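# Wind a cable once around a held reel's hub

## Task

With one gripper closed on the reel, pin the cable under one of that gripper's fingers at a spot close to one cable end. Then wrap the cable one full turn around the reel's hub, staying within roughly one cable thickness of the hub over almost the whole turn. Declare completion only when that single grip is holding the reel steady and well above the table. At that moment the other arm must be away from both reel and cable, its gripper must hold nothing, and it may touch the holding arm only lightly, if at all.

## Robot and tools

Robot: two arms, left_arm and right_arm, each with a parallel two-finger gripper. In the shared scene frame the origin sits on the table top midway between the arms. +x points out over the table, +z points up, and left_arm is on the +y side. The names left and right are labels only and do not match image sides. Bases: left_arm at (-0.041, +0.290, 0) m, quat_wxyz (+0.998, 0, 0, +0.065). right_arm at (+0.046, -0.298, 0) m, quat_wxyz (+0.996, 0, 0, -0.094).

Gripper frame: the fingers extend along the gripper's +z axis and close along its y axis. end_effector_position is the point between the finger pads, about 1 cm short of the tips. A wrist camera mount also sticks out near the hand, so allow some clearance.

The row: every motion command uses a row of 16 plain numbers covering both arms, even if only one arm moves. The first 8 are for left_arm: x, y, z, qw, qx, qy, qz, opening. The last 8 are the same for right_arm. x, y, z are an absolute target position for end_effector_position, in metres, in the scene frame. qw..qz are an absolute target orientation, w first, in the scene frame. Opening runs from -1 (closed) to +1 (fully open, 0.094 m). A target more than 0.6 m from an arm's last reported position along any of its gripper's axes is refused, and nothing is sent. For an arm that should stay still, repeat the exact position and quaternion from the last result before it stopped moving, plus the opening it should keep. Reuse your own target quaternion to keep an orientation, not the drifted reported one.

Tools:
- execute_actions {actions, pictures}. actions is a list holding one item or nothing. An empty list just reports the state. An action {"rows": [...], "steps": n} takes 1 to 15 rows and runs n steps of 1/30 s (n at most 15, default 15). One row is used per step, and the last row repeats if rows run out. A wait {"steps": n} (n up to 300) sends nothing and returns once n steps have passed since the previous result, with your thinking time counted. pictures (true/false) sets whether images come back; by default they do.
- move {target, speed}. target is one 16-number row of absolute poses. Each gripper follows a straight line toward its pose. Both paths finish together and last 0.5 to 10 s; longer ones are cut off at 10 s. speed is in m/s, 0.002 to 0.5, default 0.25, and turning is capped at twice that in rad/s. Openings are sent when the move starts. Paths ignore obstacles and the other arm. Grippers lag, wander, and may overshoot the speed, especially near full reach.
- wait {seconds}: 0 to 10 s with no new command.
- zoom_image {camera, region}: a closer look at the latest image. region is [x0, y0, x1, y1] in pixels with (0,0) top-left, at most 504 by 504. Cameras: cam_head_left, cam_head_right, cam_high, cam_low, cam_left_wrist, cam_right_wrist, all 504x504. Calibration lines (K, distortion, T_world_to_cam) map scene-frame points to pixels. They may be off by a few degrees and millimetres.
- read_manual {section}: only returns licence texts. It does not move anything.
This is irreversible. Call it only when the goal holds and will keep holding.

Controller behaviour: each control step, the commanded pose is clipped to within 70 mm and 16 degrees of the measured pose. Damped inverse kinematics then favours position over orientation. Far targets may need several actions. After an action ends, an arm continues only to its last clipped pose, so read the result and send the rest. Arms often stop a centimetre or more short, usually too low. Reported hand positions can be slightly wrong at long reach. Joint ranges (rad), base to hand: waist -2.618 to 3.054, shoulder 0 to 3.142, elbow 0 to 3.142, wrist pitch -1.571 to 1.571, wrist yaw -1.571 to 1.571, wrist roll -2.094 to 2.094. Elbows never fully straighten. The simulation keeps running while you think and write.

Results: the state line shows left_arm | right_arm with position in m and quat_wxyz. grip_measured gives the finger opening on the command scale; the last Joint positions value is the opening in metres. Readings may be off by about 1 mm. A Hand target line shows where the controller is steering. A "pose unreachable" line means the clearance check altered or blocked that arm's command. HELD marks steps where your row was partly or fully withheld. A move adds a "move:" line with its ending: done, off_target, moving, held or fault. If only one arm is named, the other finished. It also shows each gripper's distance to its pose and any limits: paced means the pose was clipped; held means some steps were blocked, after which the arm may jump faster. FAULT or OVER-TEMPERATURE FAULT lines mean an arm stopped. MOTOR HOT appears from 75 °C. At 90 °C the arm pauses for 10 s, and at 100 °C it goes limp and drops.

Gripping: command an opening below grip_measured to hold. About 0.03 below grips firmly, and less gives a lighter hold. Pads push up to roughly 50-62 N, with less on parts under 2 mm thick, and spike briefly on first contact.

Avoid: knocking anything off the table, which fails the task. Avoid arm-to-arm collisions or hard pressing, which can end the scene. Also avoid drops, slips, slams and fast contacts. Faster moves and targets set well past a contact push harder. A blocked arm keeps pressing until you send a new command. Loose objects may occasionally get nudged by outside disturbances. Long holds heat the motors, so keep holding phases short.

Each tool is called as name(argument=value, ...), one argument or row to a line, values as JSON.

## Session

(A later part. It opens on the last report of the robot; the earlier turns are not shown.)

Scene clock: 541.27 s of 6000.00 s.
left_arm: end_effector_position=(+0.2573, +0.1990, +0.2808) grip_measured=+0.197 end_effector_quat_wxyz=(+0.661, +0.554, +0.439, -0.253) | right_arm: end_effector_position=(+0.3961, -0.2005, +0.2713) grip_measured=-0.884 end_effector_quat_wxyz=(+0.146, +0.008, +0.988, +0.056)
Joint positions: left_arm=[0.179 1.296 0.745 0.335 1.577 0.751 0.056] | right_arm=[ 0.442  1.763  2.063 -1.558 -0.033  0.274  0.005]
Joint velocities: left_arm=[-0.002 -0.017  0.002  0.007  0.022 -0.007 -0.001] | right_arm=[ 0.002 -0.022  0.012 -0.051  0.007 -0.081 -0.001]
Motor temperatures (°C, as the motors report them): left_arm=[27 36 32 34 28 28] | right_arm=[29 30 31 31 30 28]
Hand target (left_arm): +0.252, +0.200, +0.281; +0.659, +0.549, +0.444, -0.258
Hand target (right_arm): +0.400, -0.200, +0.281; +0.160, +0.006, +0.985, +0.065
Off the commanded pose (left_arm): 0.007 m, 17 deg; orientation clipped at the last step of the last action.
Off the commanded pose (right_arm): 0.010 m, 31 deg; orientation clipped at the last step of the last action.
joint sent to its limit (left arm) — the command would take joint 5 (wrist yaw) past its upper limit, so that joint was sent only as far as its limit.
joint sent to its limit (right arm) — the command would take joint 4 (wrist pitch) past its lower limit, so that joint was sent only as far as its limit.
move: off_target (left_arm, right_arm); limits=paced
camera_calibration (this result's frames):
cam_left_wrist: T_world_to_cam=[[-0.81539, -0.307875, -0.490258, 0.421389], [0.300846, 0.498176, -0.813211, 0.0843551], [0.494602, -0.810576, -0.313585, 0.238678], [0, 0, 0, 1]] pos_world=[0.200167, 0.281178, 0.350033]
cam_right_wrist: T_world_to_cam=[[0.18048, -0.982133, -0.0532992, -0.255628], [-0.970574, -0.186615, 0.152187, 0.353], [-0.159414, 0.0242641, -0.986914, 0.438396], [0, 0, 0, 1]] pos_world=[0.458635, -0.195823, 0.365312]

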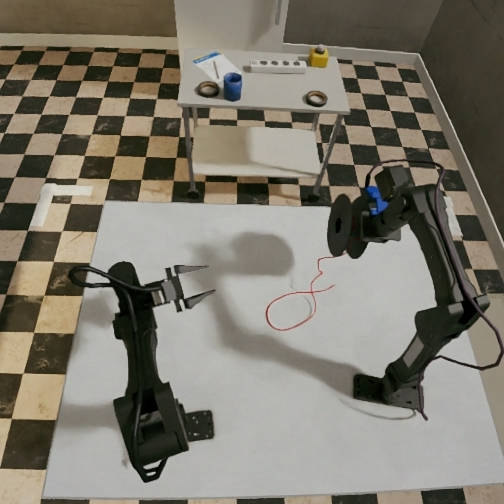

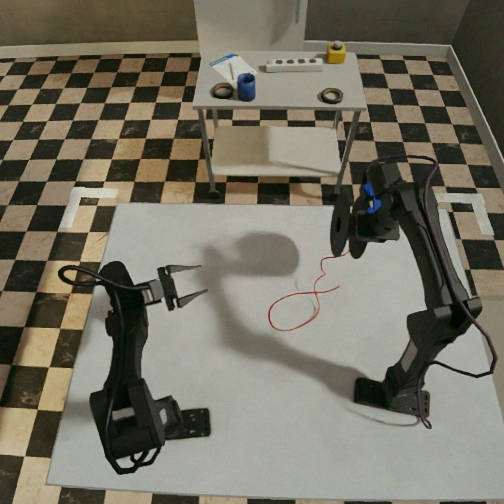

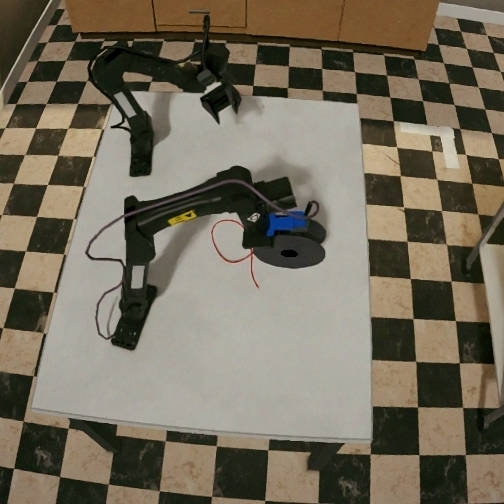

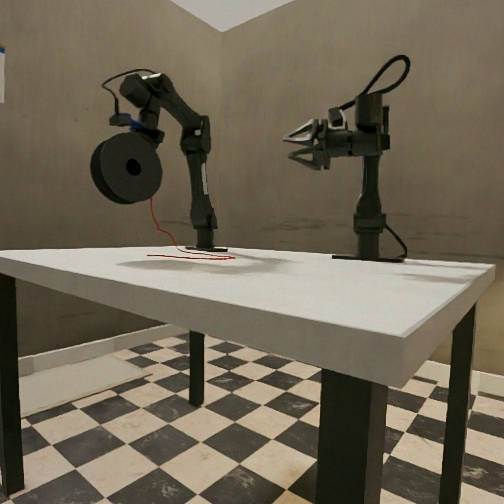

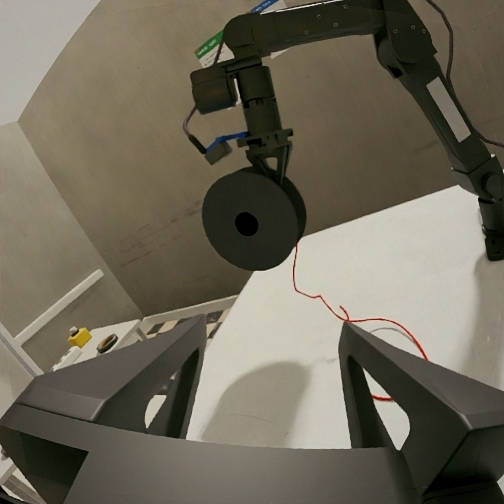

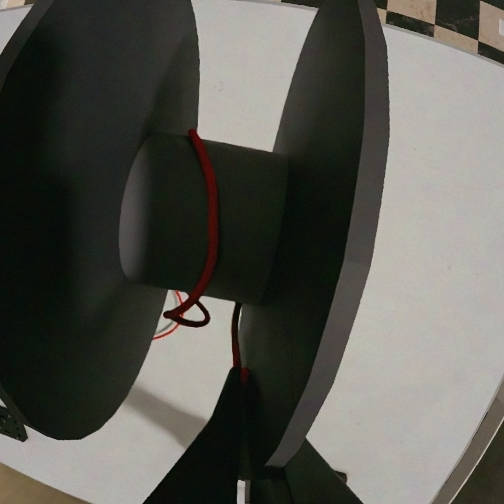

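move(
  target=[0.25,0.2,0.28,0.66,0.55,0.44,-0.255,0.2,0.42,-0.2,0.4,0.38,-0.596,0.38,-0.596,-0.94],
  speed=0.12,
)

Scene clock: 556.73 s of 6000.00 s.
left_arm: end_effector_position=(+0.2573, +0.1989, +0.2807) grip_measured=+0.197 end_effector_quat_wxyz=(+0.660, +0.553, +0.440, -0.255) | right_arm: end_effector_position=(+0.4202, -0.1972, +0.3797) grip_measured=-0.884 end_effector_quat_wxyz=(-0.346, +0.625, -0.387, +0.584)
Joint positions: left_arm=[0.179 1.296 0.745 0.335 1.577 0.747 0.056] | right_arm=[ 0.674  1.116  1.053 -0.029  0.503 -2.008  0.005]
Joint velocities: left_arm=[-0.002 -0.002 -0.017 -0.022 -0.037 -0.007 -0.   ] | right_arm=[ 0.012 -0.022  0.002  0.022  0.007 -0.022 -0.   ]
Motor temperatures (°C, as the motors report them): left_arm=[27 35 32 33 28 28] | right_arm=[29 31 31 33 30 28]
Hand target (left_arm): +0.250, +0.200, +0.280; +0.661, +0.551, +0.442, -0.254
Hand target (right_arm): +0.415, -0.202, +0.402; -0.373, +0.595, -0.386, +0.598
Off the commanded pose (left_arm): 0.007 m, 0 deg.
Off the commanded pose (right_arm): 0.021 m, 5 deg.
joint sent to its limit (left arm) — the command would take joint 5 (wrist yaw) past its upper limit, so that joint was sent only as far as its limit.
move: off_target (right_arm)
camera_calibration (this result's frames):
cam_left_wrist: T_world_to_cam=[[-0.817347, -0.308484, -0.486602, 0.420899], [0.297589, 0.497153, -0.815033, 0.0858283], [0.49334, -0.810972, -0.314546, 0.239322], [0, 0, 0, 1]] pos_world=[0.200412, 0.281255, 0.350041]
cam_right_wrist: T_world_to_cam=[[0.0713276, 0.620479, 0.780972, -0.205791], [-0.415, -0.69352, 0.588902, -0.138753], [0.907021, -0.366108, 0.208032, -0.429682], [0, 0, 0, 1]] pos_world=[0.346826, -0.125849, 0.331816]

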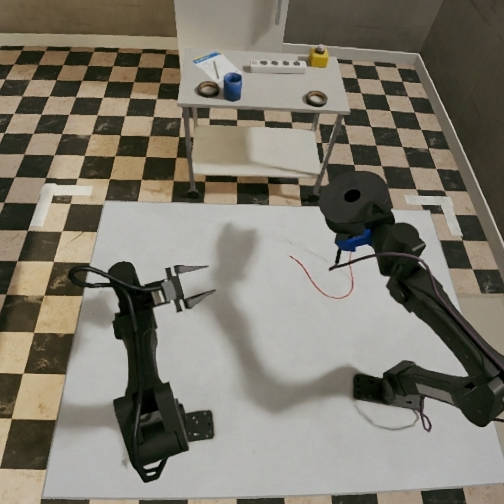

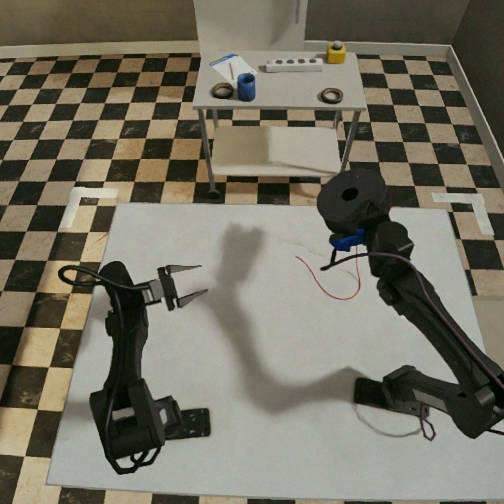

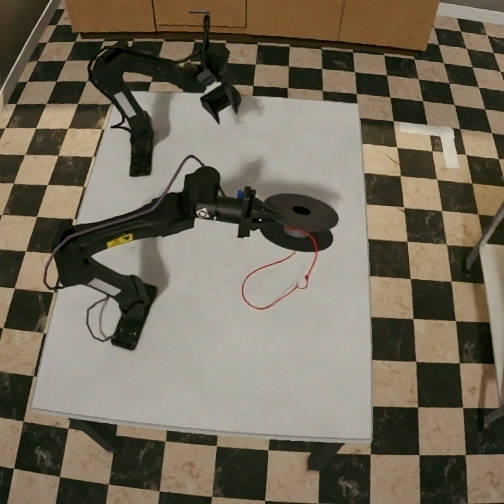

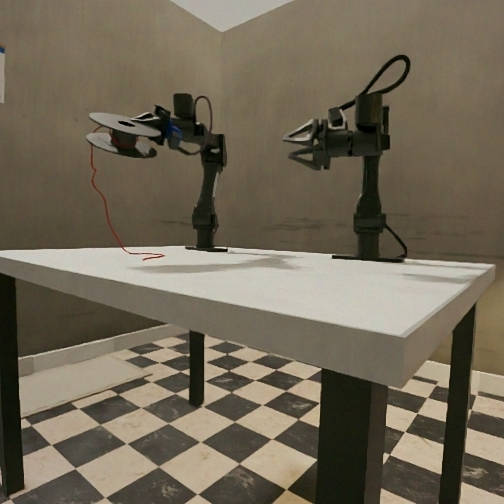

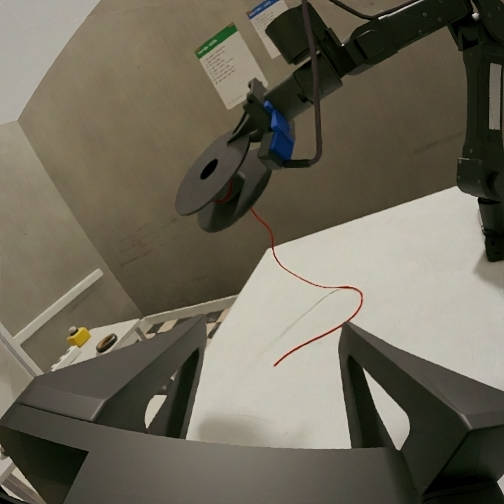

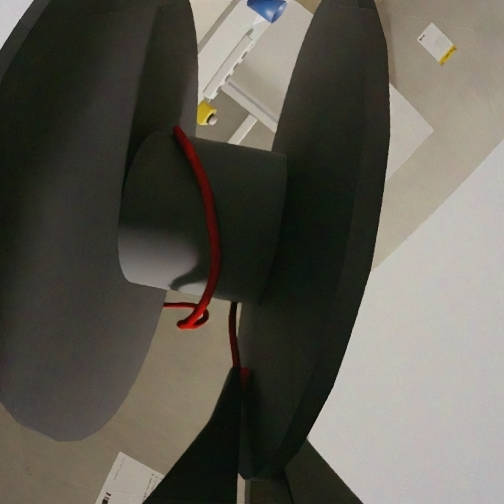

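zoom_image(
  camera="cam_high",
  region=[230,170,360,300],
)

Region (230, 170, 360, 300) of cam_high's 504x504 image, scaled by 3.877, with more detail than that image has.

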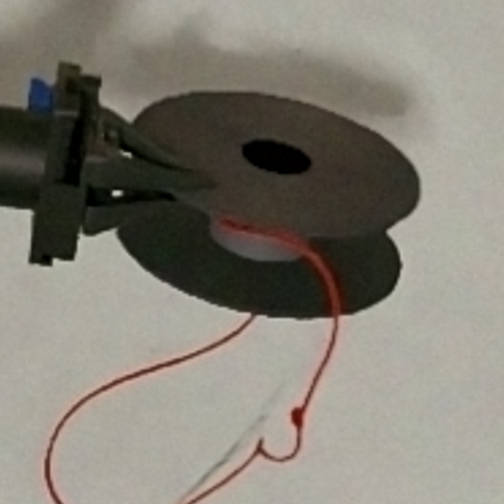

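move(
  target=[0.25,0.2,0.28,0.66,0.55,0.44,-0.255,0.2,0.4,-0.15,0.38,0.243,-0.742,0.52,-0.346,-0.94],
  speed=0.15,
)

move(
  target=[0.25,0.2,0.28,0.66,0.55,0.44,-0.255,0.2,0.38,-0.25,0.44,0.3,-0.7,0.42,-0.5,-0.94],
  speed=0.15,
)

zoom_image(
  camera="cam_high",
  region=[210,140,390,320],
)

Scene clock: 570.53 s of 6000.00 s.
left_arm: end_effector_position=(+0.2573, +0.1989, +0.2807) grip_measured=+0.197 end_effector_quat_wxyz=(+0.660, +0.553, +0.440, -0.255) | right_arm: end_effector_position=(+0.4004, -0.1553, +0.3665) grip_measured=-0.884 end_effector_quat_wxyz=(-0.222, +0.755, -0.514, +0.342)
Joint positions: left_arm=[0.179 1.296 0.745 0.335 1.577 0.747 0.056] | right_arm=[ 0.767  1.562  1.981 -1.244  0.434 -1.54   0.005]
Joint velocities: left_arm=[-0.002 -0.007 -0.007  0.007 -0.037 -0.066  0.   ] | right_arm=[ 0.002  0.007  0.007 -0.081  0.022 -0.037  0.001]
Motor temperatures (°C, as the motors report them): left_arm=[27 35 32 33 28 28] | right_arm=[29 31 31 35 30 28]
Hand target (left_arm): +0.250, +0.200, +0.280; +0.661, +0.551, +0.442, -0.254
Hand target (right_arm): +0.401, -0.150, +0.379; -0.246, +0.744, -0.517, +0.344
Off the commanded pose (left_arm): 0.007 m, 0 deg.
Off the commanded pose (right_arm): 0.015 m, 3 deg.
joint sent to its limit (left arm) — the command would take joint 5 (wrist yaw) past its upper limit, so that joint was sent only as far as its limit.
After step 180, 5.10 s passed at rest.
move: off_target (right_arm)
camera_calibration (this result's frames):
cam_left_wrist: T_world_to_cam=[[-0.817347, -0.308484, -0.486602, 0.420899], [0.297589, 0.497153, -0.815033, 0.0858283], [0.49334, -0.810972, -0.314546, 0.239322], [0, 0, 0, 1]] pos_world=[0.200412, 0.281255, 0.350041]
cam_right_wrist: T_world_to_cam=[[0.564278, 0.54136, 0.623313, -0.371985], [-0.0198072, -0.745902, 0.665761, -0.304712], [0.825347, -0.388021, -0.410173, -0.137733], [0, 0, 0, 1]] pos_world=[0.317545, -0.0793508, 0.378235]

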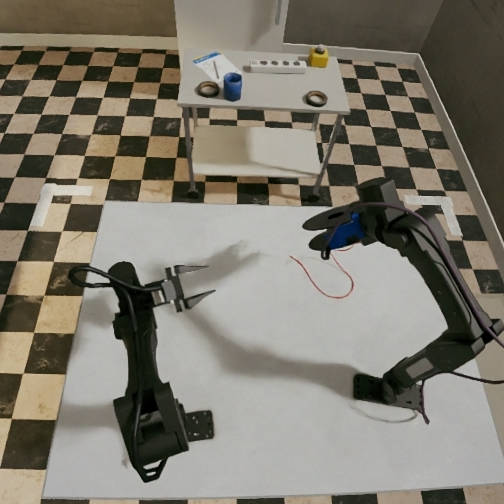

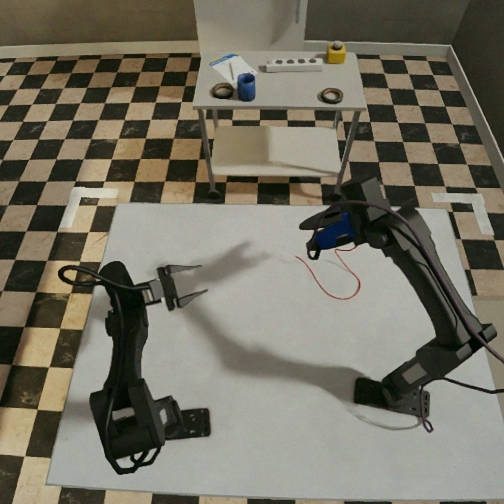

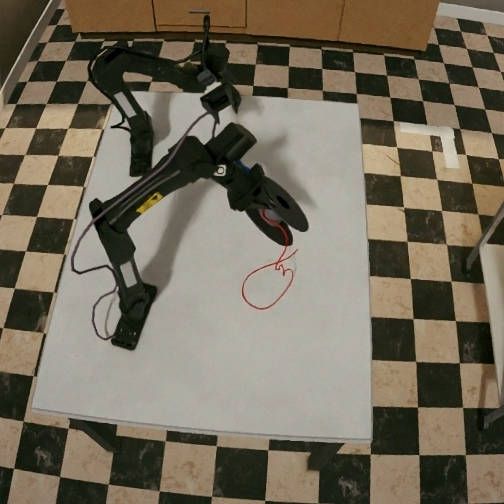

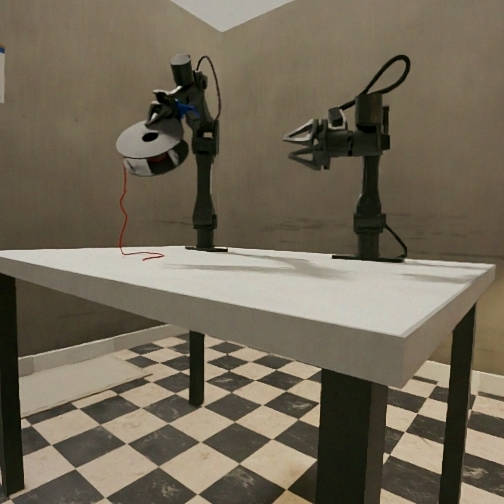

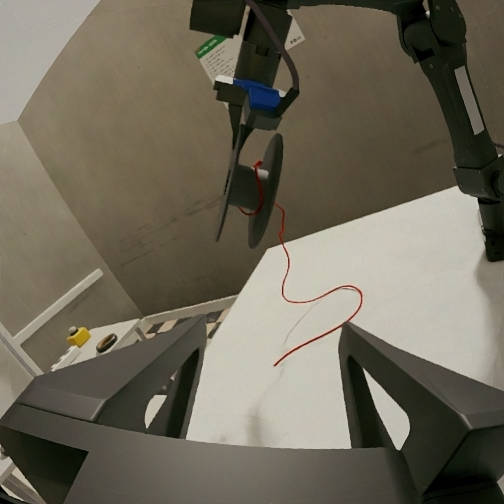

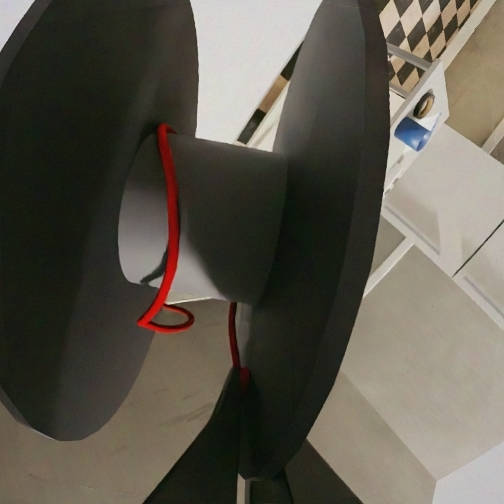

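Scene clock: 572.50 s of 6000.00 s.
left_arm: end_effector_position=(+0.2573, +0.1989, +0.2807) grip_measured=+0.197 end_effector_quat_wxyz=(+0.660, +0.553, +0.440, -0.255) | right_arm: end_effector_position=(+0.3791, -0.2483, +0.4241) grip_measured=-0.884 end_effector_quat_wxyz=(-0.272, +0.717, -0.421, +0.485)
Joint positions: left_arm=[0.179 1.296 0.745 0.335 1.577 0.747 0.056] | right_arm=[ 0.489  1.166  1.608 -0.853  0.295 -1.973  0.005]
Joint velocities: left_arm=[-0.007 -0.007 -0.007  0.022  0.022  0.037 -0.   ] | right_arm=[-0.002  0.007  0.007  0.11  -0.051 -0.081 -0.   ]
Motor temperatures (°C, as the motors report them): left_arm=[27 35 32 33 28 28] | right_arm=[29 31 31 35 30 28]
Hand target (left_arm): +0.250, +0.200, +0.280; +0.661, +0.551, +0.442, -0.254
Hand target (right_arm): +0.377, -0.250, +0.440; -0.294, +0.698, -0.419, +0.502
Off the commanded pose (left_arm): 0.007 m, 0 deg.
Off the commanded pose (right_arm): 0.016 m, 4 deg.
joint sent to its limit (left arm) — the command would take joint 5 (wrist yaw) past its upper limit, so that joint was sent only as far as its limit.
move: off_target (right_arm)
camera_calibration (this result's frames):
cam_left_wrist: T_world_to_cam=[[-0.817347, -0.308484, -0.486602, 0.420899], [0.297589, 0.497153, -0.815033, 0.0858283], [0.49334, -0.810972, -0.314546, 0.239322], [0, 0, 0, 1]] pos_world=[0.200412, 0.281255, 0.350041]
cam_right_wrist: T_world_to_cam=[[0.297086, 0.652153, 0.69745, -0.248184], [-0.201791, -0.67105, 0.713423, -0.345535], [0.933285, -0.352687, -0.0677613, -0.309951], [0, 0, 0, 1]] pos_world=[0.293278, -0.179333, 0.398605]

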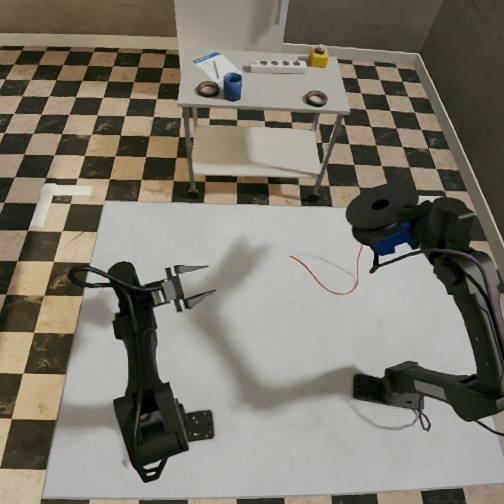

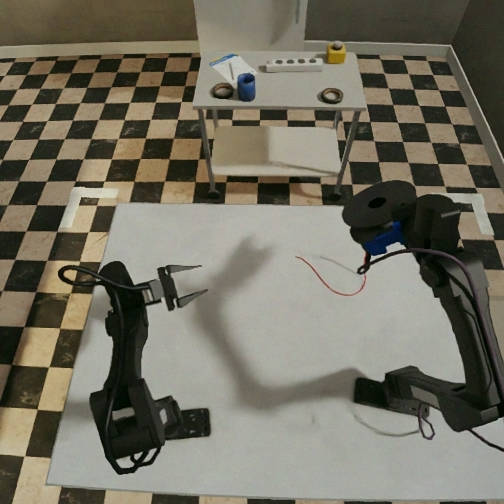

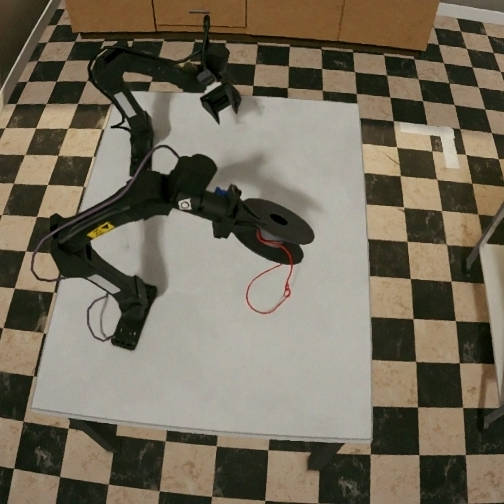

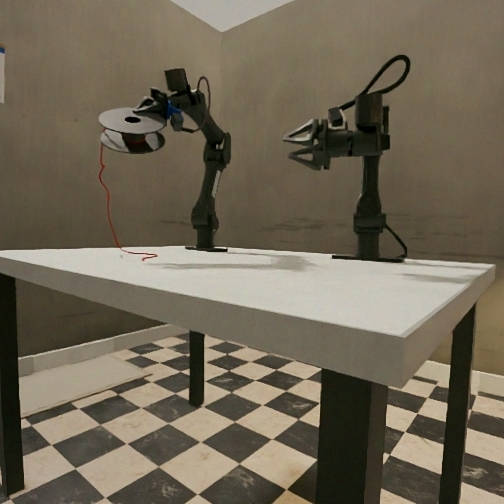

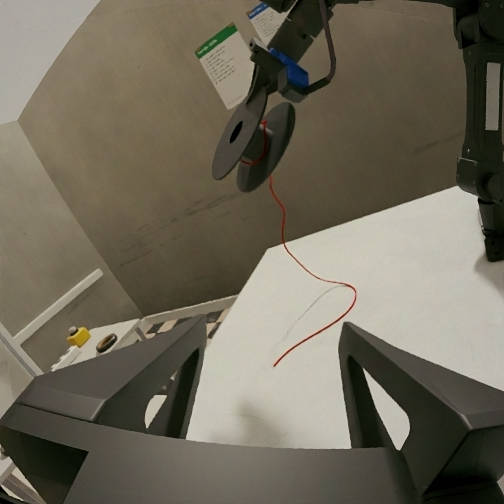

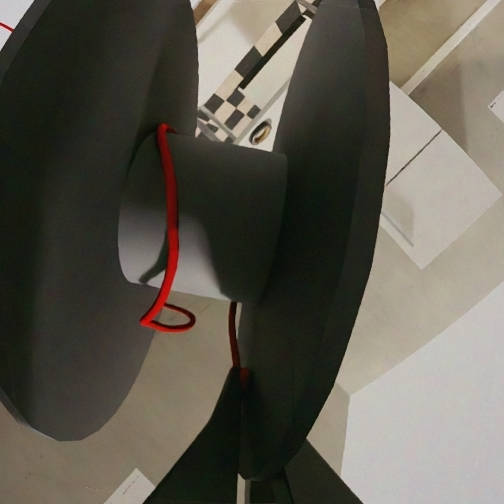

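Region (210, 140, 390, 320) of cam_high's 504x504 image, scaled by 2.800, with more detail than that image has.

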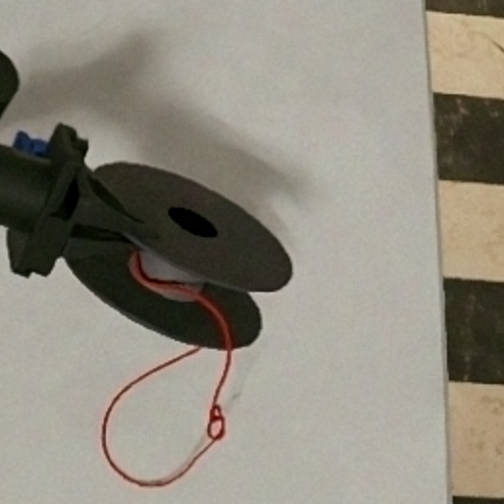

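move(
  target=[0.25,0.2,0.28,0.66,0.55,0.44,-0.255,0.3,0.36,-0.17,0.40,0.38,-0.596,0.38,-0.596,-0.94],
  speed=0.1,
)

Scene clock: 588.13 s of 6000.00 s.
left_arm: end_effector_position=(+0.2573, +0.1989, +0.2807) grip_measured=+0.297 end_effector_quat_wxyz=(+0.660, +0.553, +0.440, -0.255) | right_arm: end_effector_position=(+0.3655, -0.1676, +0.3812) grip_measured=-0.884 end_effector_quat_wxyz=(-0.354, +0.625, -0.378, +0.584)
Joint positions: left_arm=[0.179 1.296 0.745 0.335 1.577 0.747 0.061] | right_arm=[ 0.929  0.998  0.994 -0.086  0.738 -1.991  0.005]
Joint velocities: left_arm=[-0.017  0.007 -0.002 -0.007  0.007  0.037  0.   ] | right_arm=[-0.007  0.002  0.007  0.022  0.022 -0.022 -0.001]
Motor temperatures (°C, as the motors report them): left_arm=[27 35 32 33 28 28] | right_arm=[29 30 31 37 30 28]
Hand target (left_arm): +0.250, +0.200, +0.280; +0.661, +0.551, +0.442, -0.254
Hand target (right_arm): +0.360, -0.172, +0.399; -0.380, +0.596, -0.387, +0.592
Off the commanded pose (left_arm): 0.007 m, 0 deg.
Off the commanded pose (right_arm): 0.020 m, 5 deg.
joint sent to its limit (left arm) — the command would take joint 5 (wrist yaw) past its upper limit, so that joint was sent only as far as its limit.
After step 180, 6.93 s passed at rest.
move: off_target (right_arm)
camera_calibration (this result's frames):
cam_left_wrist: T_world_to_cam=[[-0.817347, -0.308484, -0.486602, 0.420899], [0.297589, 0.497153, -0.815033, 0.0858283], [0.49334, -0.810972, -0.314546, 0.239322], [0, 0, 0, 1]] pos_world=[0.200412, 0.281255, 0.350041]
cam_right_wrist: T_world_to_cam=[[0.0483272, 0.621374, 0.782022, -0.21328], [-0.408629, -0.702119, 0.583138, -0.143394], [0.91142, -0.347739, 0.21998, -0.372622], [0, 0, 0, 1]] pos_world=[0.291327, -0.0977279, 0.332378]

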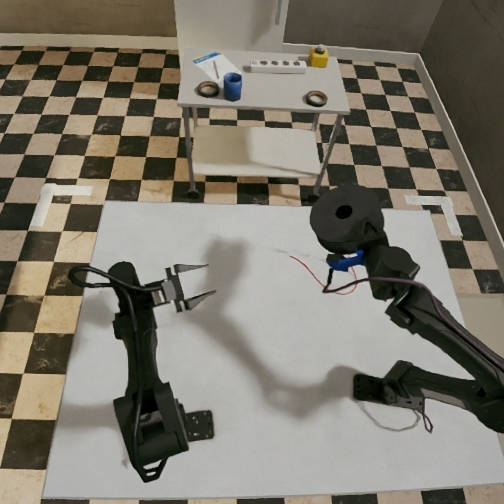

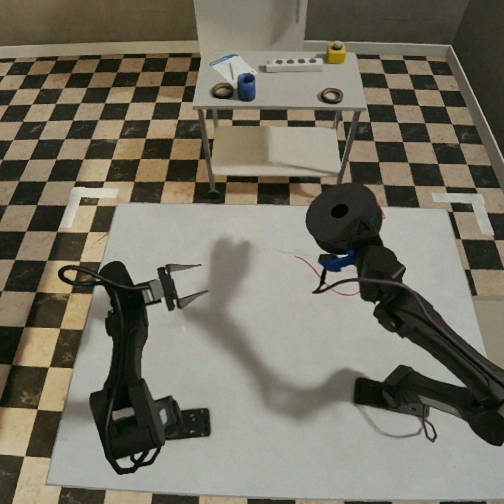

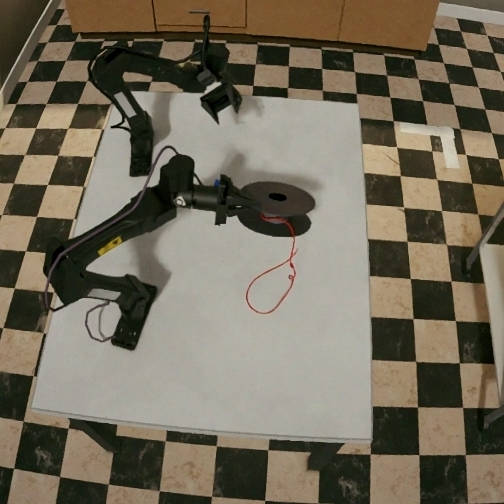

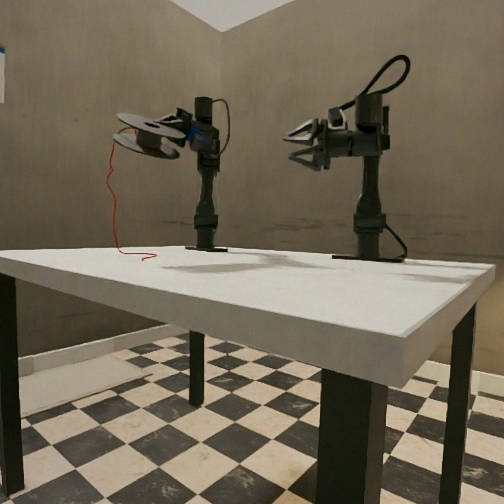

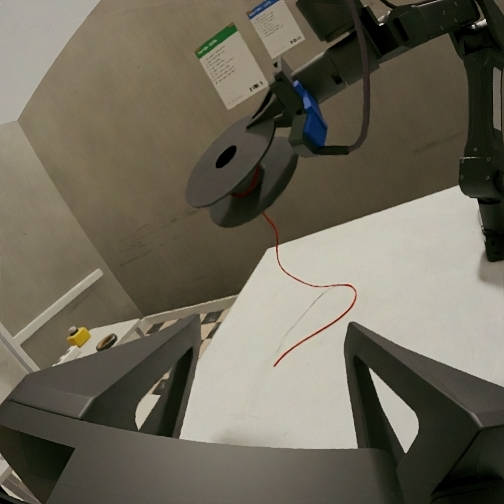

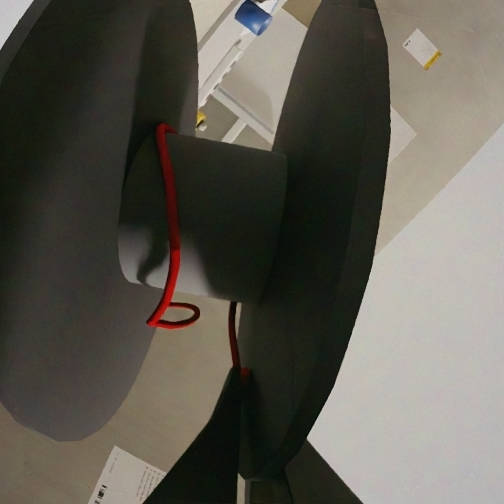

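move(
  target=[0.3,0.14,0.17,0.5,0.5,0.5,-0.5,0.5,0.30,-0.08,0.42,0.579,-0.697,0.123,-0.405,-0.94],
  speed=0.12,
)

Scene clock: 597.17 s of 6000.00 s.
left_arm: end_effector_position=(+0.2949, +0.1415, +0.1648) grip_measured=+0.497 end_effector_quat_wxyz=(+0.519, +0.476, +0.521, -0.482) | right_arm: end_effector_position=(+0.3048, -0.0757, +0.3848) grip_measured=-0.884 end_effector_quat_wxyz=(-0.550, +0.728, -0.129, +0.389)
Joint positions: left_arm=[-0.042  1.797  0.819  0.335  1.577  0.634  0.07 ] | right_arm=[ 0.82   0.9    0.994 -0.188 -0.148 -2.025  0.005]
Joint velocities: left_arm=[ 0.002 -0.002  0.022  0.066 -0.007 -0.022  0.   ] | right_arm=[-0.012 -0.002 -0.002  0.081  0.037  0.007  0.   ]
Motor temperatures (°C, as the motors report them): left_arm=[27 34 32 33 28 28] | right_arm=[29 30 31 37 30 28]
Hand target (left_arm): +0.299, +0.139, +0.170; +0.519, +0.481, +0.515, -0.484
Hand target (right_arm): +0.298, -0.081, +0.420; -0.580, +0.694, -0.120, +0.409
Off the commanded pose (left_arm): 0.007 m, 5 deg.
Off the commanded pose (right_arm): 0.036 m, 5 deg.
joint sent to its limit (left arm) — the command would take joint 5 (wrist yaw) past its upper limit, so that joint was sent only as far as its limit.
move: off_target (left_arm, right_arm)
camera_calibration (this result's frames):
cam_left_wrist: T_world_to_cam=[[-0.99076, -0.132221, 0.0301925, 0.318568], [-0.0785844, 0.378227, -0.922371, 0.154208], [0.110537, -0.916221, -0.385123, 0.277123], [0, 0, 0, 1]] pos_world=[0.297111, 0.237702, 0.239345]
cam_right_wrist: T_world_to_cam=[[-0.362978, 0.469358, 0.804954, -0.165292], [0.227147, -0.79324, 0.564955, -0.29945], [0.903688, 0.387909, 0.181315, -0.213135], [0, 0, 0, 1]] pos_world=[0.200629, -0.0772778, 0.340873]

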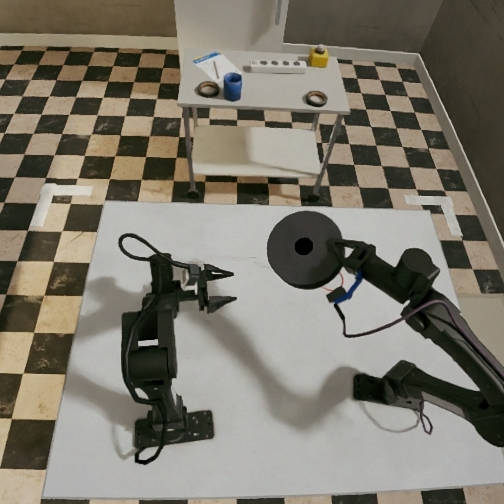

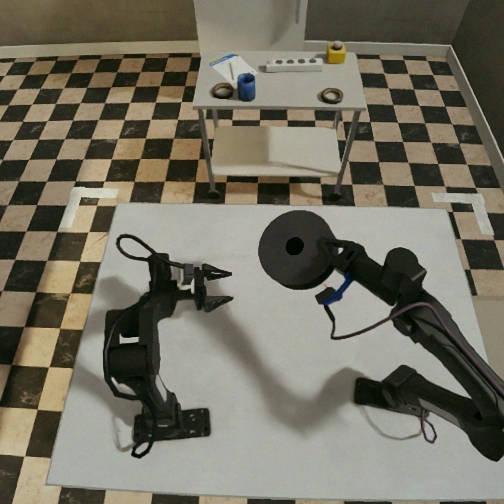

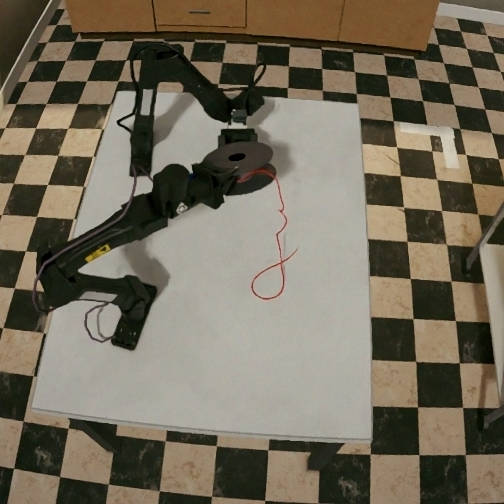

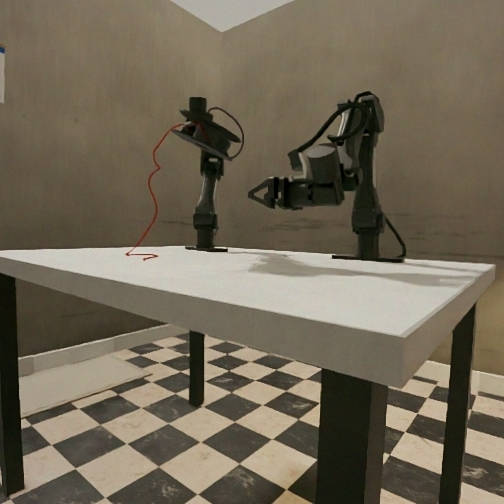

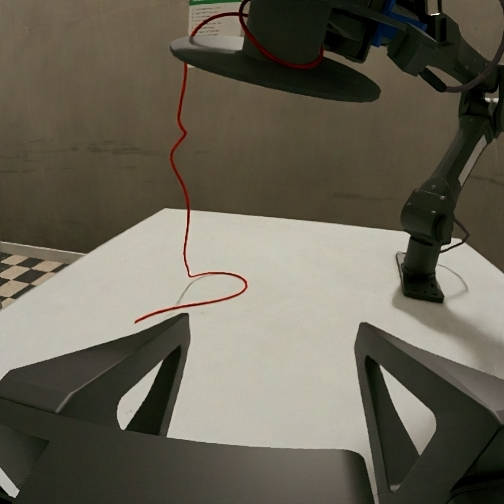

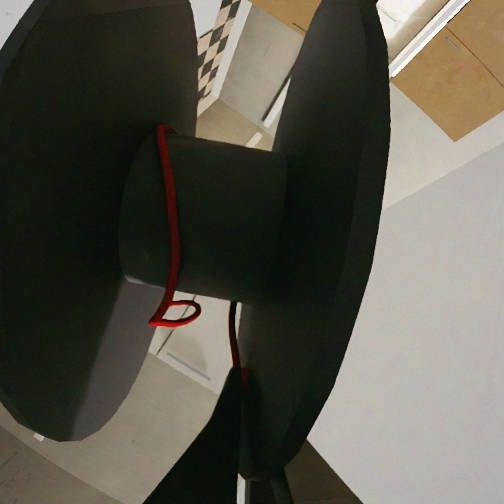

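move(
  target=[0.43,0.0,0.16,0.5,0.5,0.5,-0.5,0.9,0.30,-0.08,0.42,0.579,-0.697,0.123,-0.405,-0.94],
  speed=0.1,
)

move(
  target=[0.43,-0.09,0.17,0.5,0.5,0.5,-0.5,0.9,0.30,-0.08,0.42,0.579,-0.697,0.123,-0.405,-0.94],
  speed=0.1,
)

Scene clock: 605.43 s of 6000.00 s.
left_arm: end_effector_position=(+0.4220, +0.0015, +0.1536) grip_measured=+0.897 end_effector_quat_wxyz=(+0.497, +0.502, +0.502, -0.498) | right_arm: end_effector_position=(+0.3039, -0.0758, +0.3785) grip_measured=-0.884 end_effector_quat_wxyz=(-0.543, +0.736, -0.130, +0.383)
Joint positions: left_arm=[-0.366  2.338  1.457  0.844  1.336  0.035  0.089] | right_arm=[ 0.82   0.9    0.994 -0.213 -0.15  -2.029  0.005]
Joint velocities: left_arm=[-0.007 -0.012  0.002 -0.081  0.007 -0.037 -0.001] | right_arm=[ 0.007 -0.007 -0.022 -0.022  0.037  0.007 -0.   ]
Motor temperatures (°C, as the motors report them): left_arm=[27 35 32 33 28 28] | right_arm=[29 30 32 38 30 28]
Hand target (left_arm): +0.426, -0.003, +0.158; +0.498, +0.502, +0.502, -0.499
Hand target (right_arm): +0.297, -0.082, +0.419; -0.578, +0.697, -0.123, +0.406
Off the commanded pose (left_arm): 0.010 m, 0 deg.
Off the commanded pose (right_arm): 0.042 m, 7 deg.
move: off_target (right_arm)
camera_calibration (this result's frames):
cam_left_wrist: T_world_to_cam=[[-0.998589, -0.0484508, 0.0217459, 0.430791], [-0.0391346, 0.394536, -0.918047, 0.189547], [0.0359005, -0.917602, -0.395876, 0.163643], [0, 0, 0, 1]] pos_world=[0.431726, 0.0962476, 0.229428]
cam_right_wrist: T_world_to_cam=[[-0.350084, 0.482569, 0.80285, -0.162666], [0.239774, -0.782368, 0.574812, -0.302506], [0.905511, 0.393735, 0.158187, -0.202536], [0, 0, 0, 1]] pos_world=[0.198985, -0.0784283, 0.336519]

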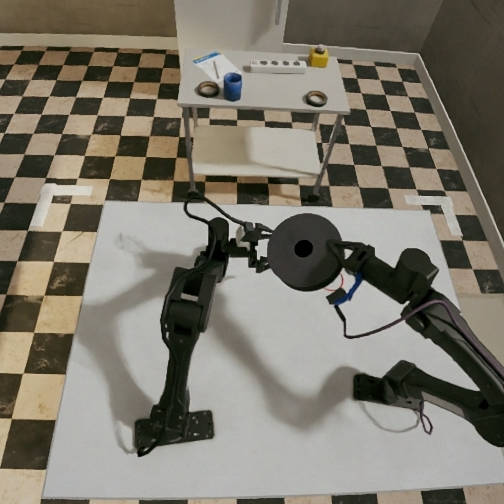

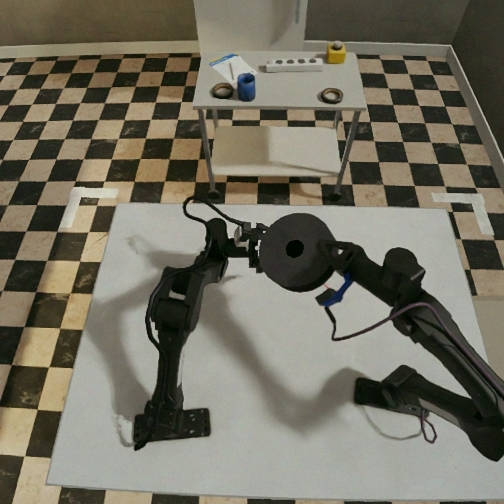

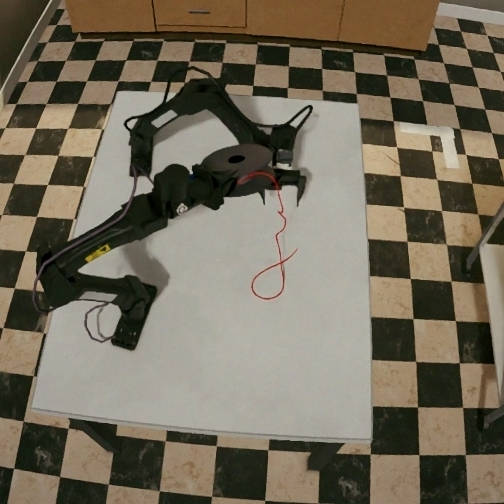

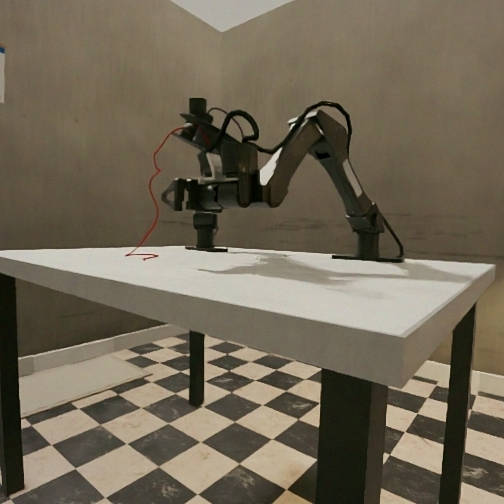

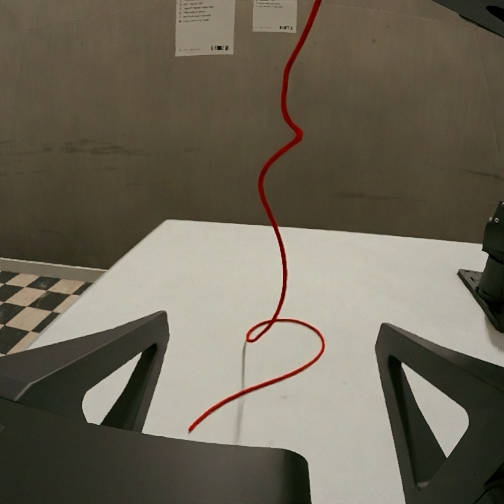

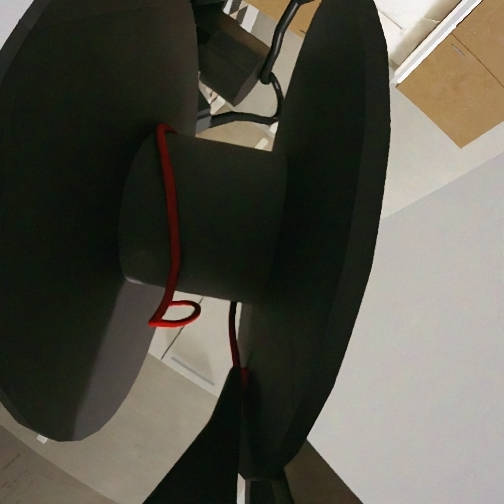

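Scene clock: 606.87 s of 6000.00 s.
left_arm: end_effector_position=(+0.4234, -0.0873, +0.1649) grip_measured=+0.897 end_effector_quat_wxyz=(+0.498, +0.501, +0.500, -0.501) | right_arm: end_effector_position=(+0.3039, -0.0758, +0.3783) grip_measured=-0.884 end_effector_quat_wxyz=(-0.542, +0.737, -0.129, +0.383)
Joint positions: left_arm=[-0.536  2.417  1.646  0.763  1.169  0.005  0.089] | right_arm=[ 0.82   0.9    0.994 -0.214 -0.15  -2.03   0.005]
Joint velocities: left_arm=[-0.017 -0.002 -0.002  0.007 -0.022 -0.037 -0.   ] | right_arm=[-0.017  0.007  0.007  0.037  0.037  0.022  0.002]
Motor temperatures (°C, as the motors report them): left_arm=[27 35 33 33 28 28] | right_arm=[29 30 32 38 30 28]
Hand target (left_arm): +0.428, -0.090, +0.170; +0.500, +0.500, +0.500, -0.500
Hand target (right_arm): +0.297, -0.082, +0.419; -0.578, +0.697, -0.123, +0.405
Off the commanded pose (left_arm): 0.009 m, 0 deg.
Off the commanded pose (right_arm): 0.042 m, 7 deg.
move: off_target (right_arm)
camera_calibration (this result's frames):
cam_left_wrist: T_world_to_cam=[[-0.998698, -0.0454247, 0.0232115, 0.427712], [-0.039101, 0.389445, -0.920219, 0.234844], [0.032761, -0.919929, -0.390715, 0.08691], [0, 0, 0, 1]] pos_world=[0.433491, 0.00792085, 0.240137]
cam_right_wrist: T_world_to_cam=[[-0.349825, 0.48313, 0.802625, -0.162467], [0.24001, -0.781944, 0.57529, -0.302626], [0.905548, 0.393889, 0.157588, -0.202258], [0, 0, 0, 1]] pos_world=[0.198952, -0.0784767, 0.336371]

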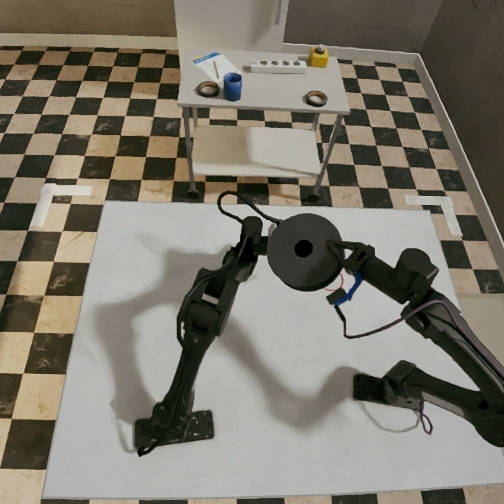

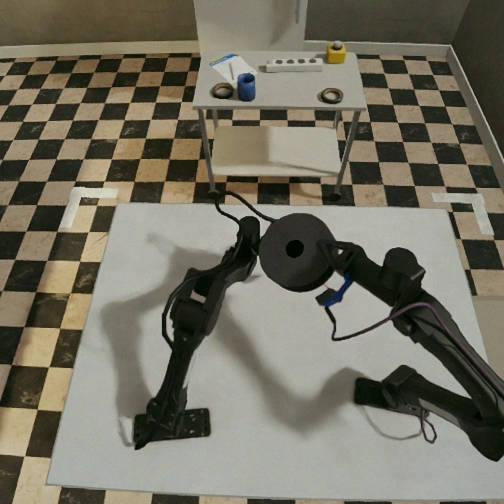

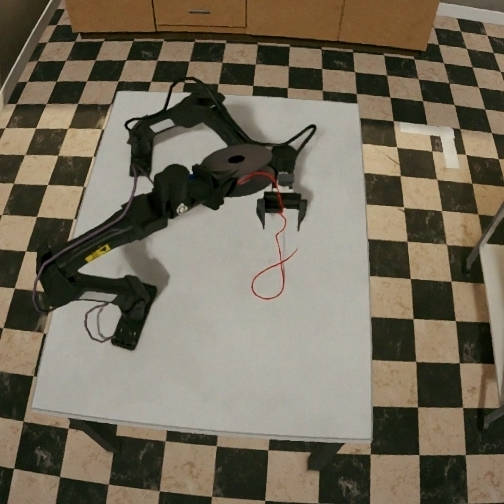

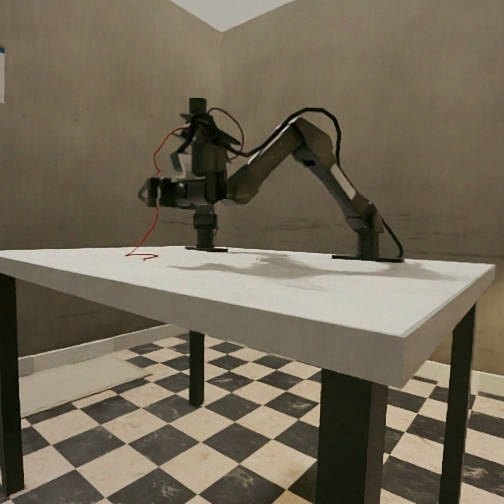

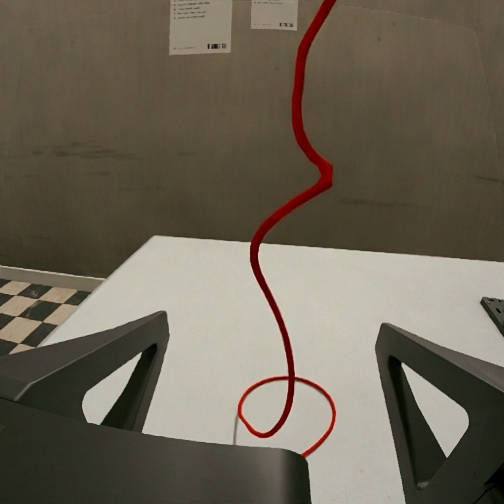

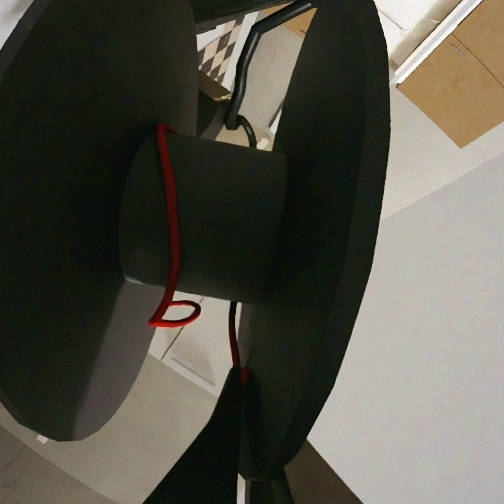

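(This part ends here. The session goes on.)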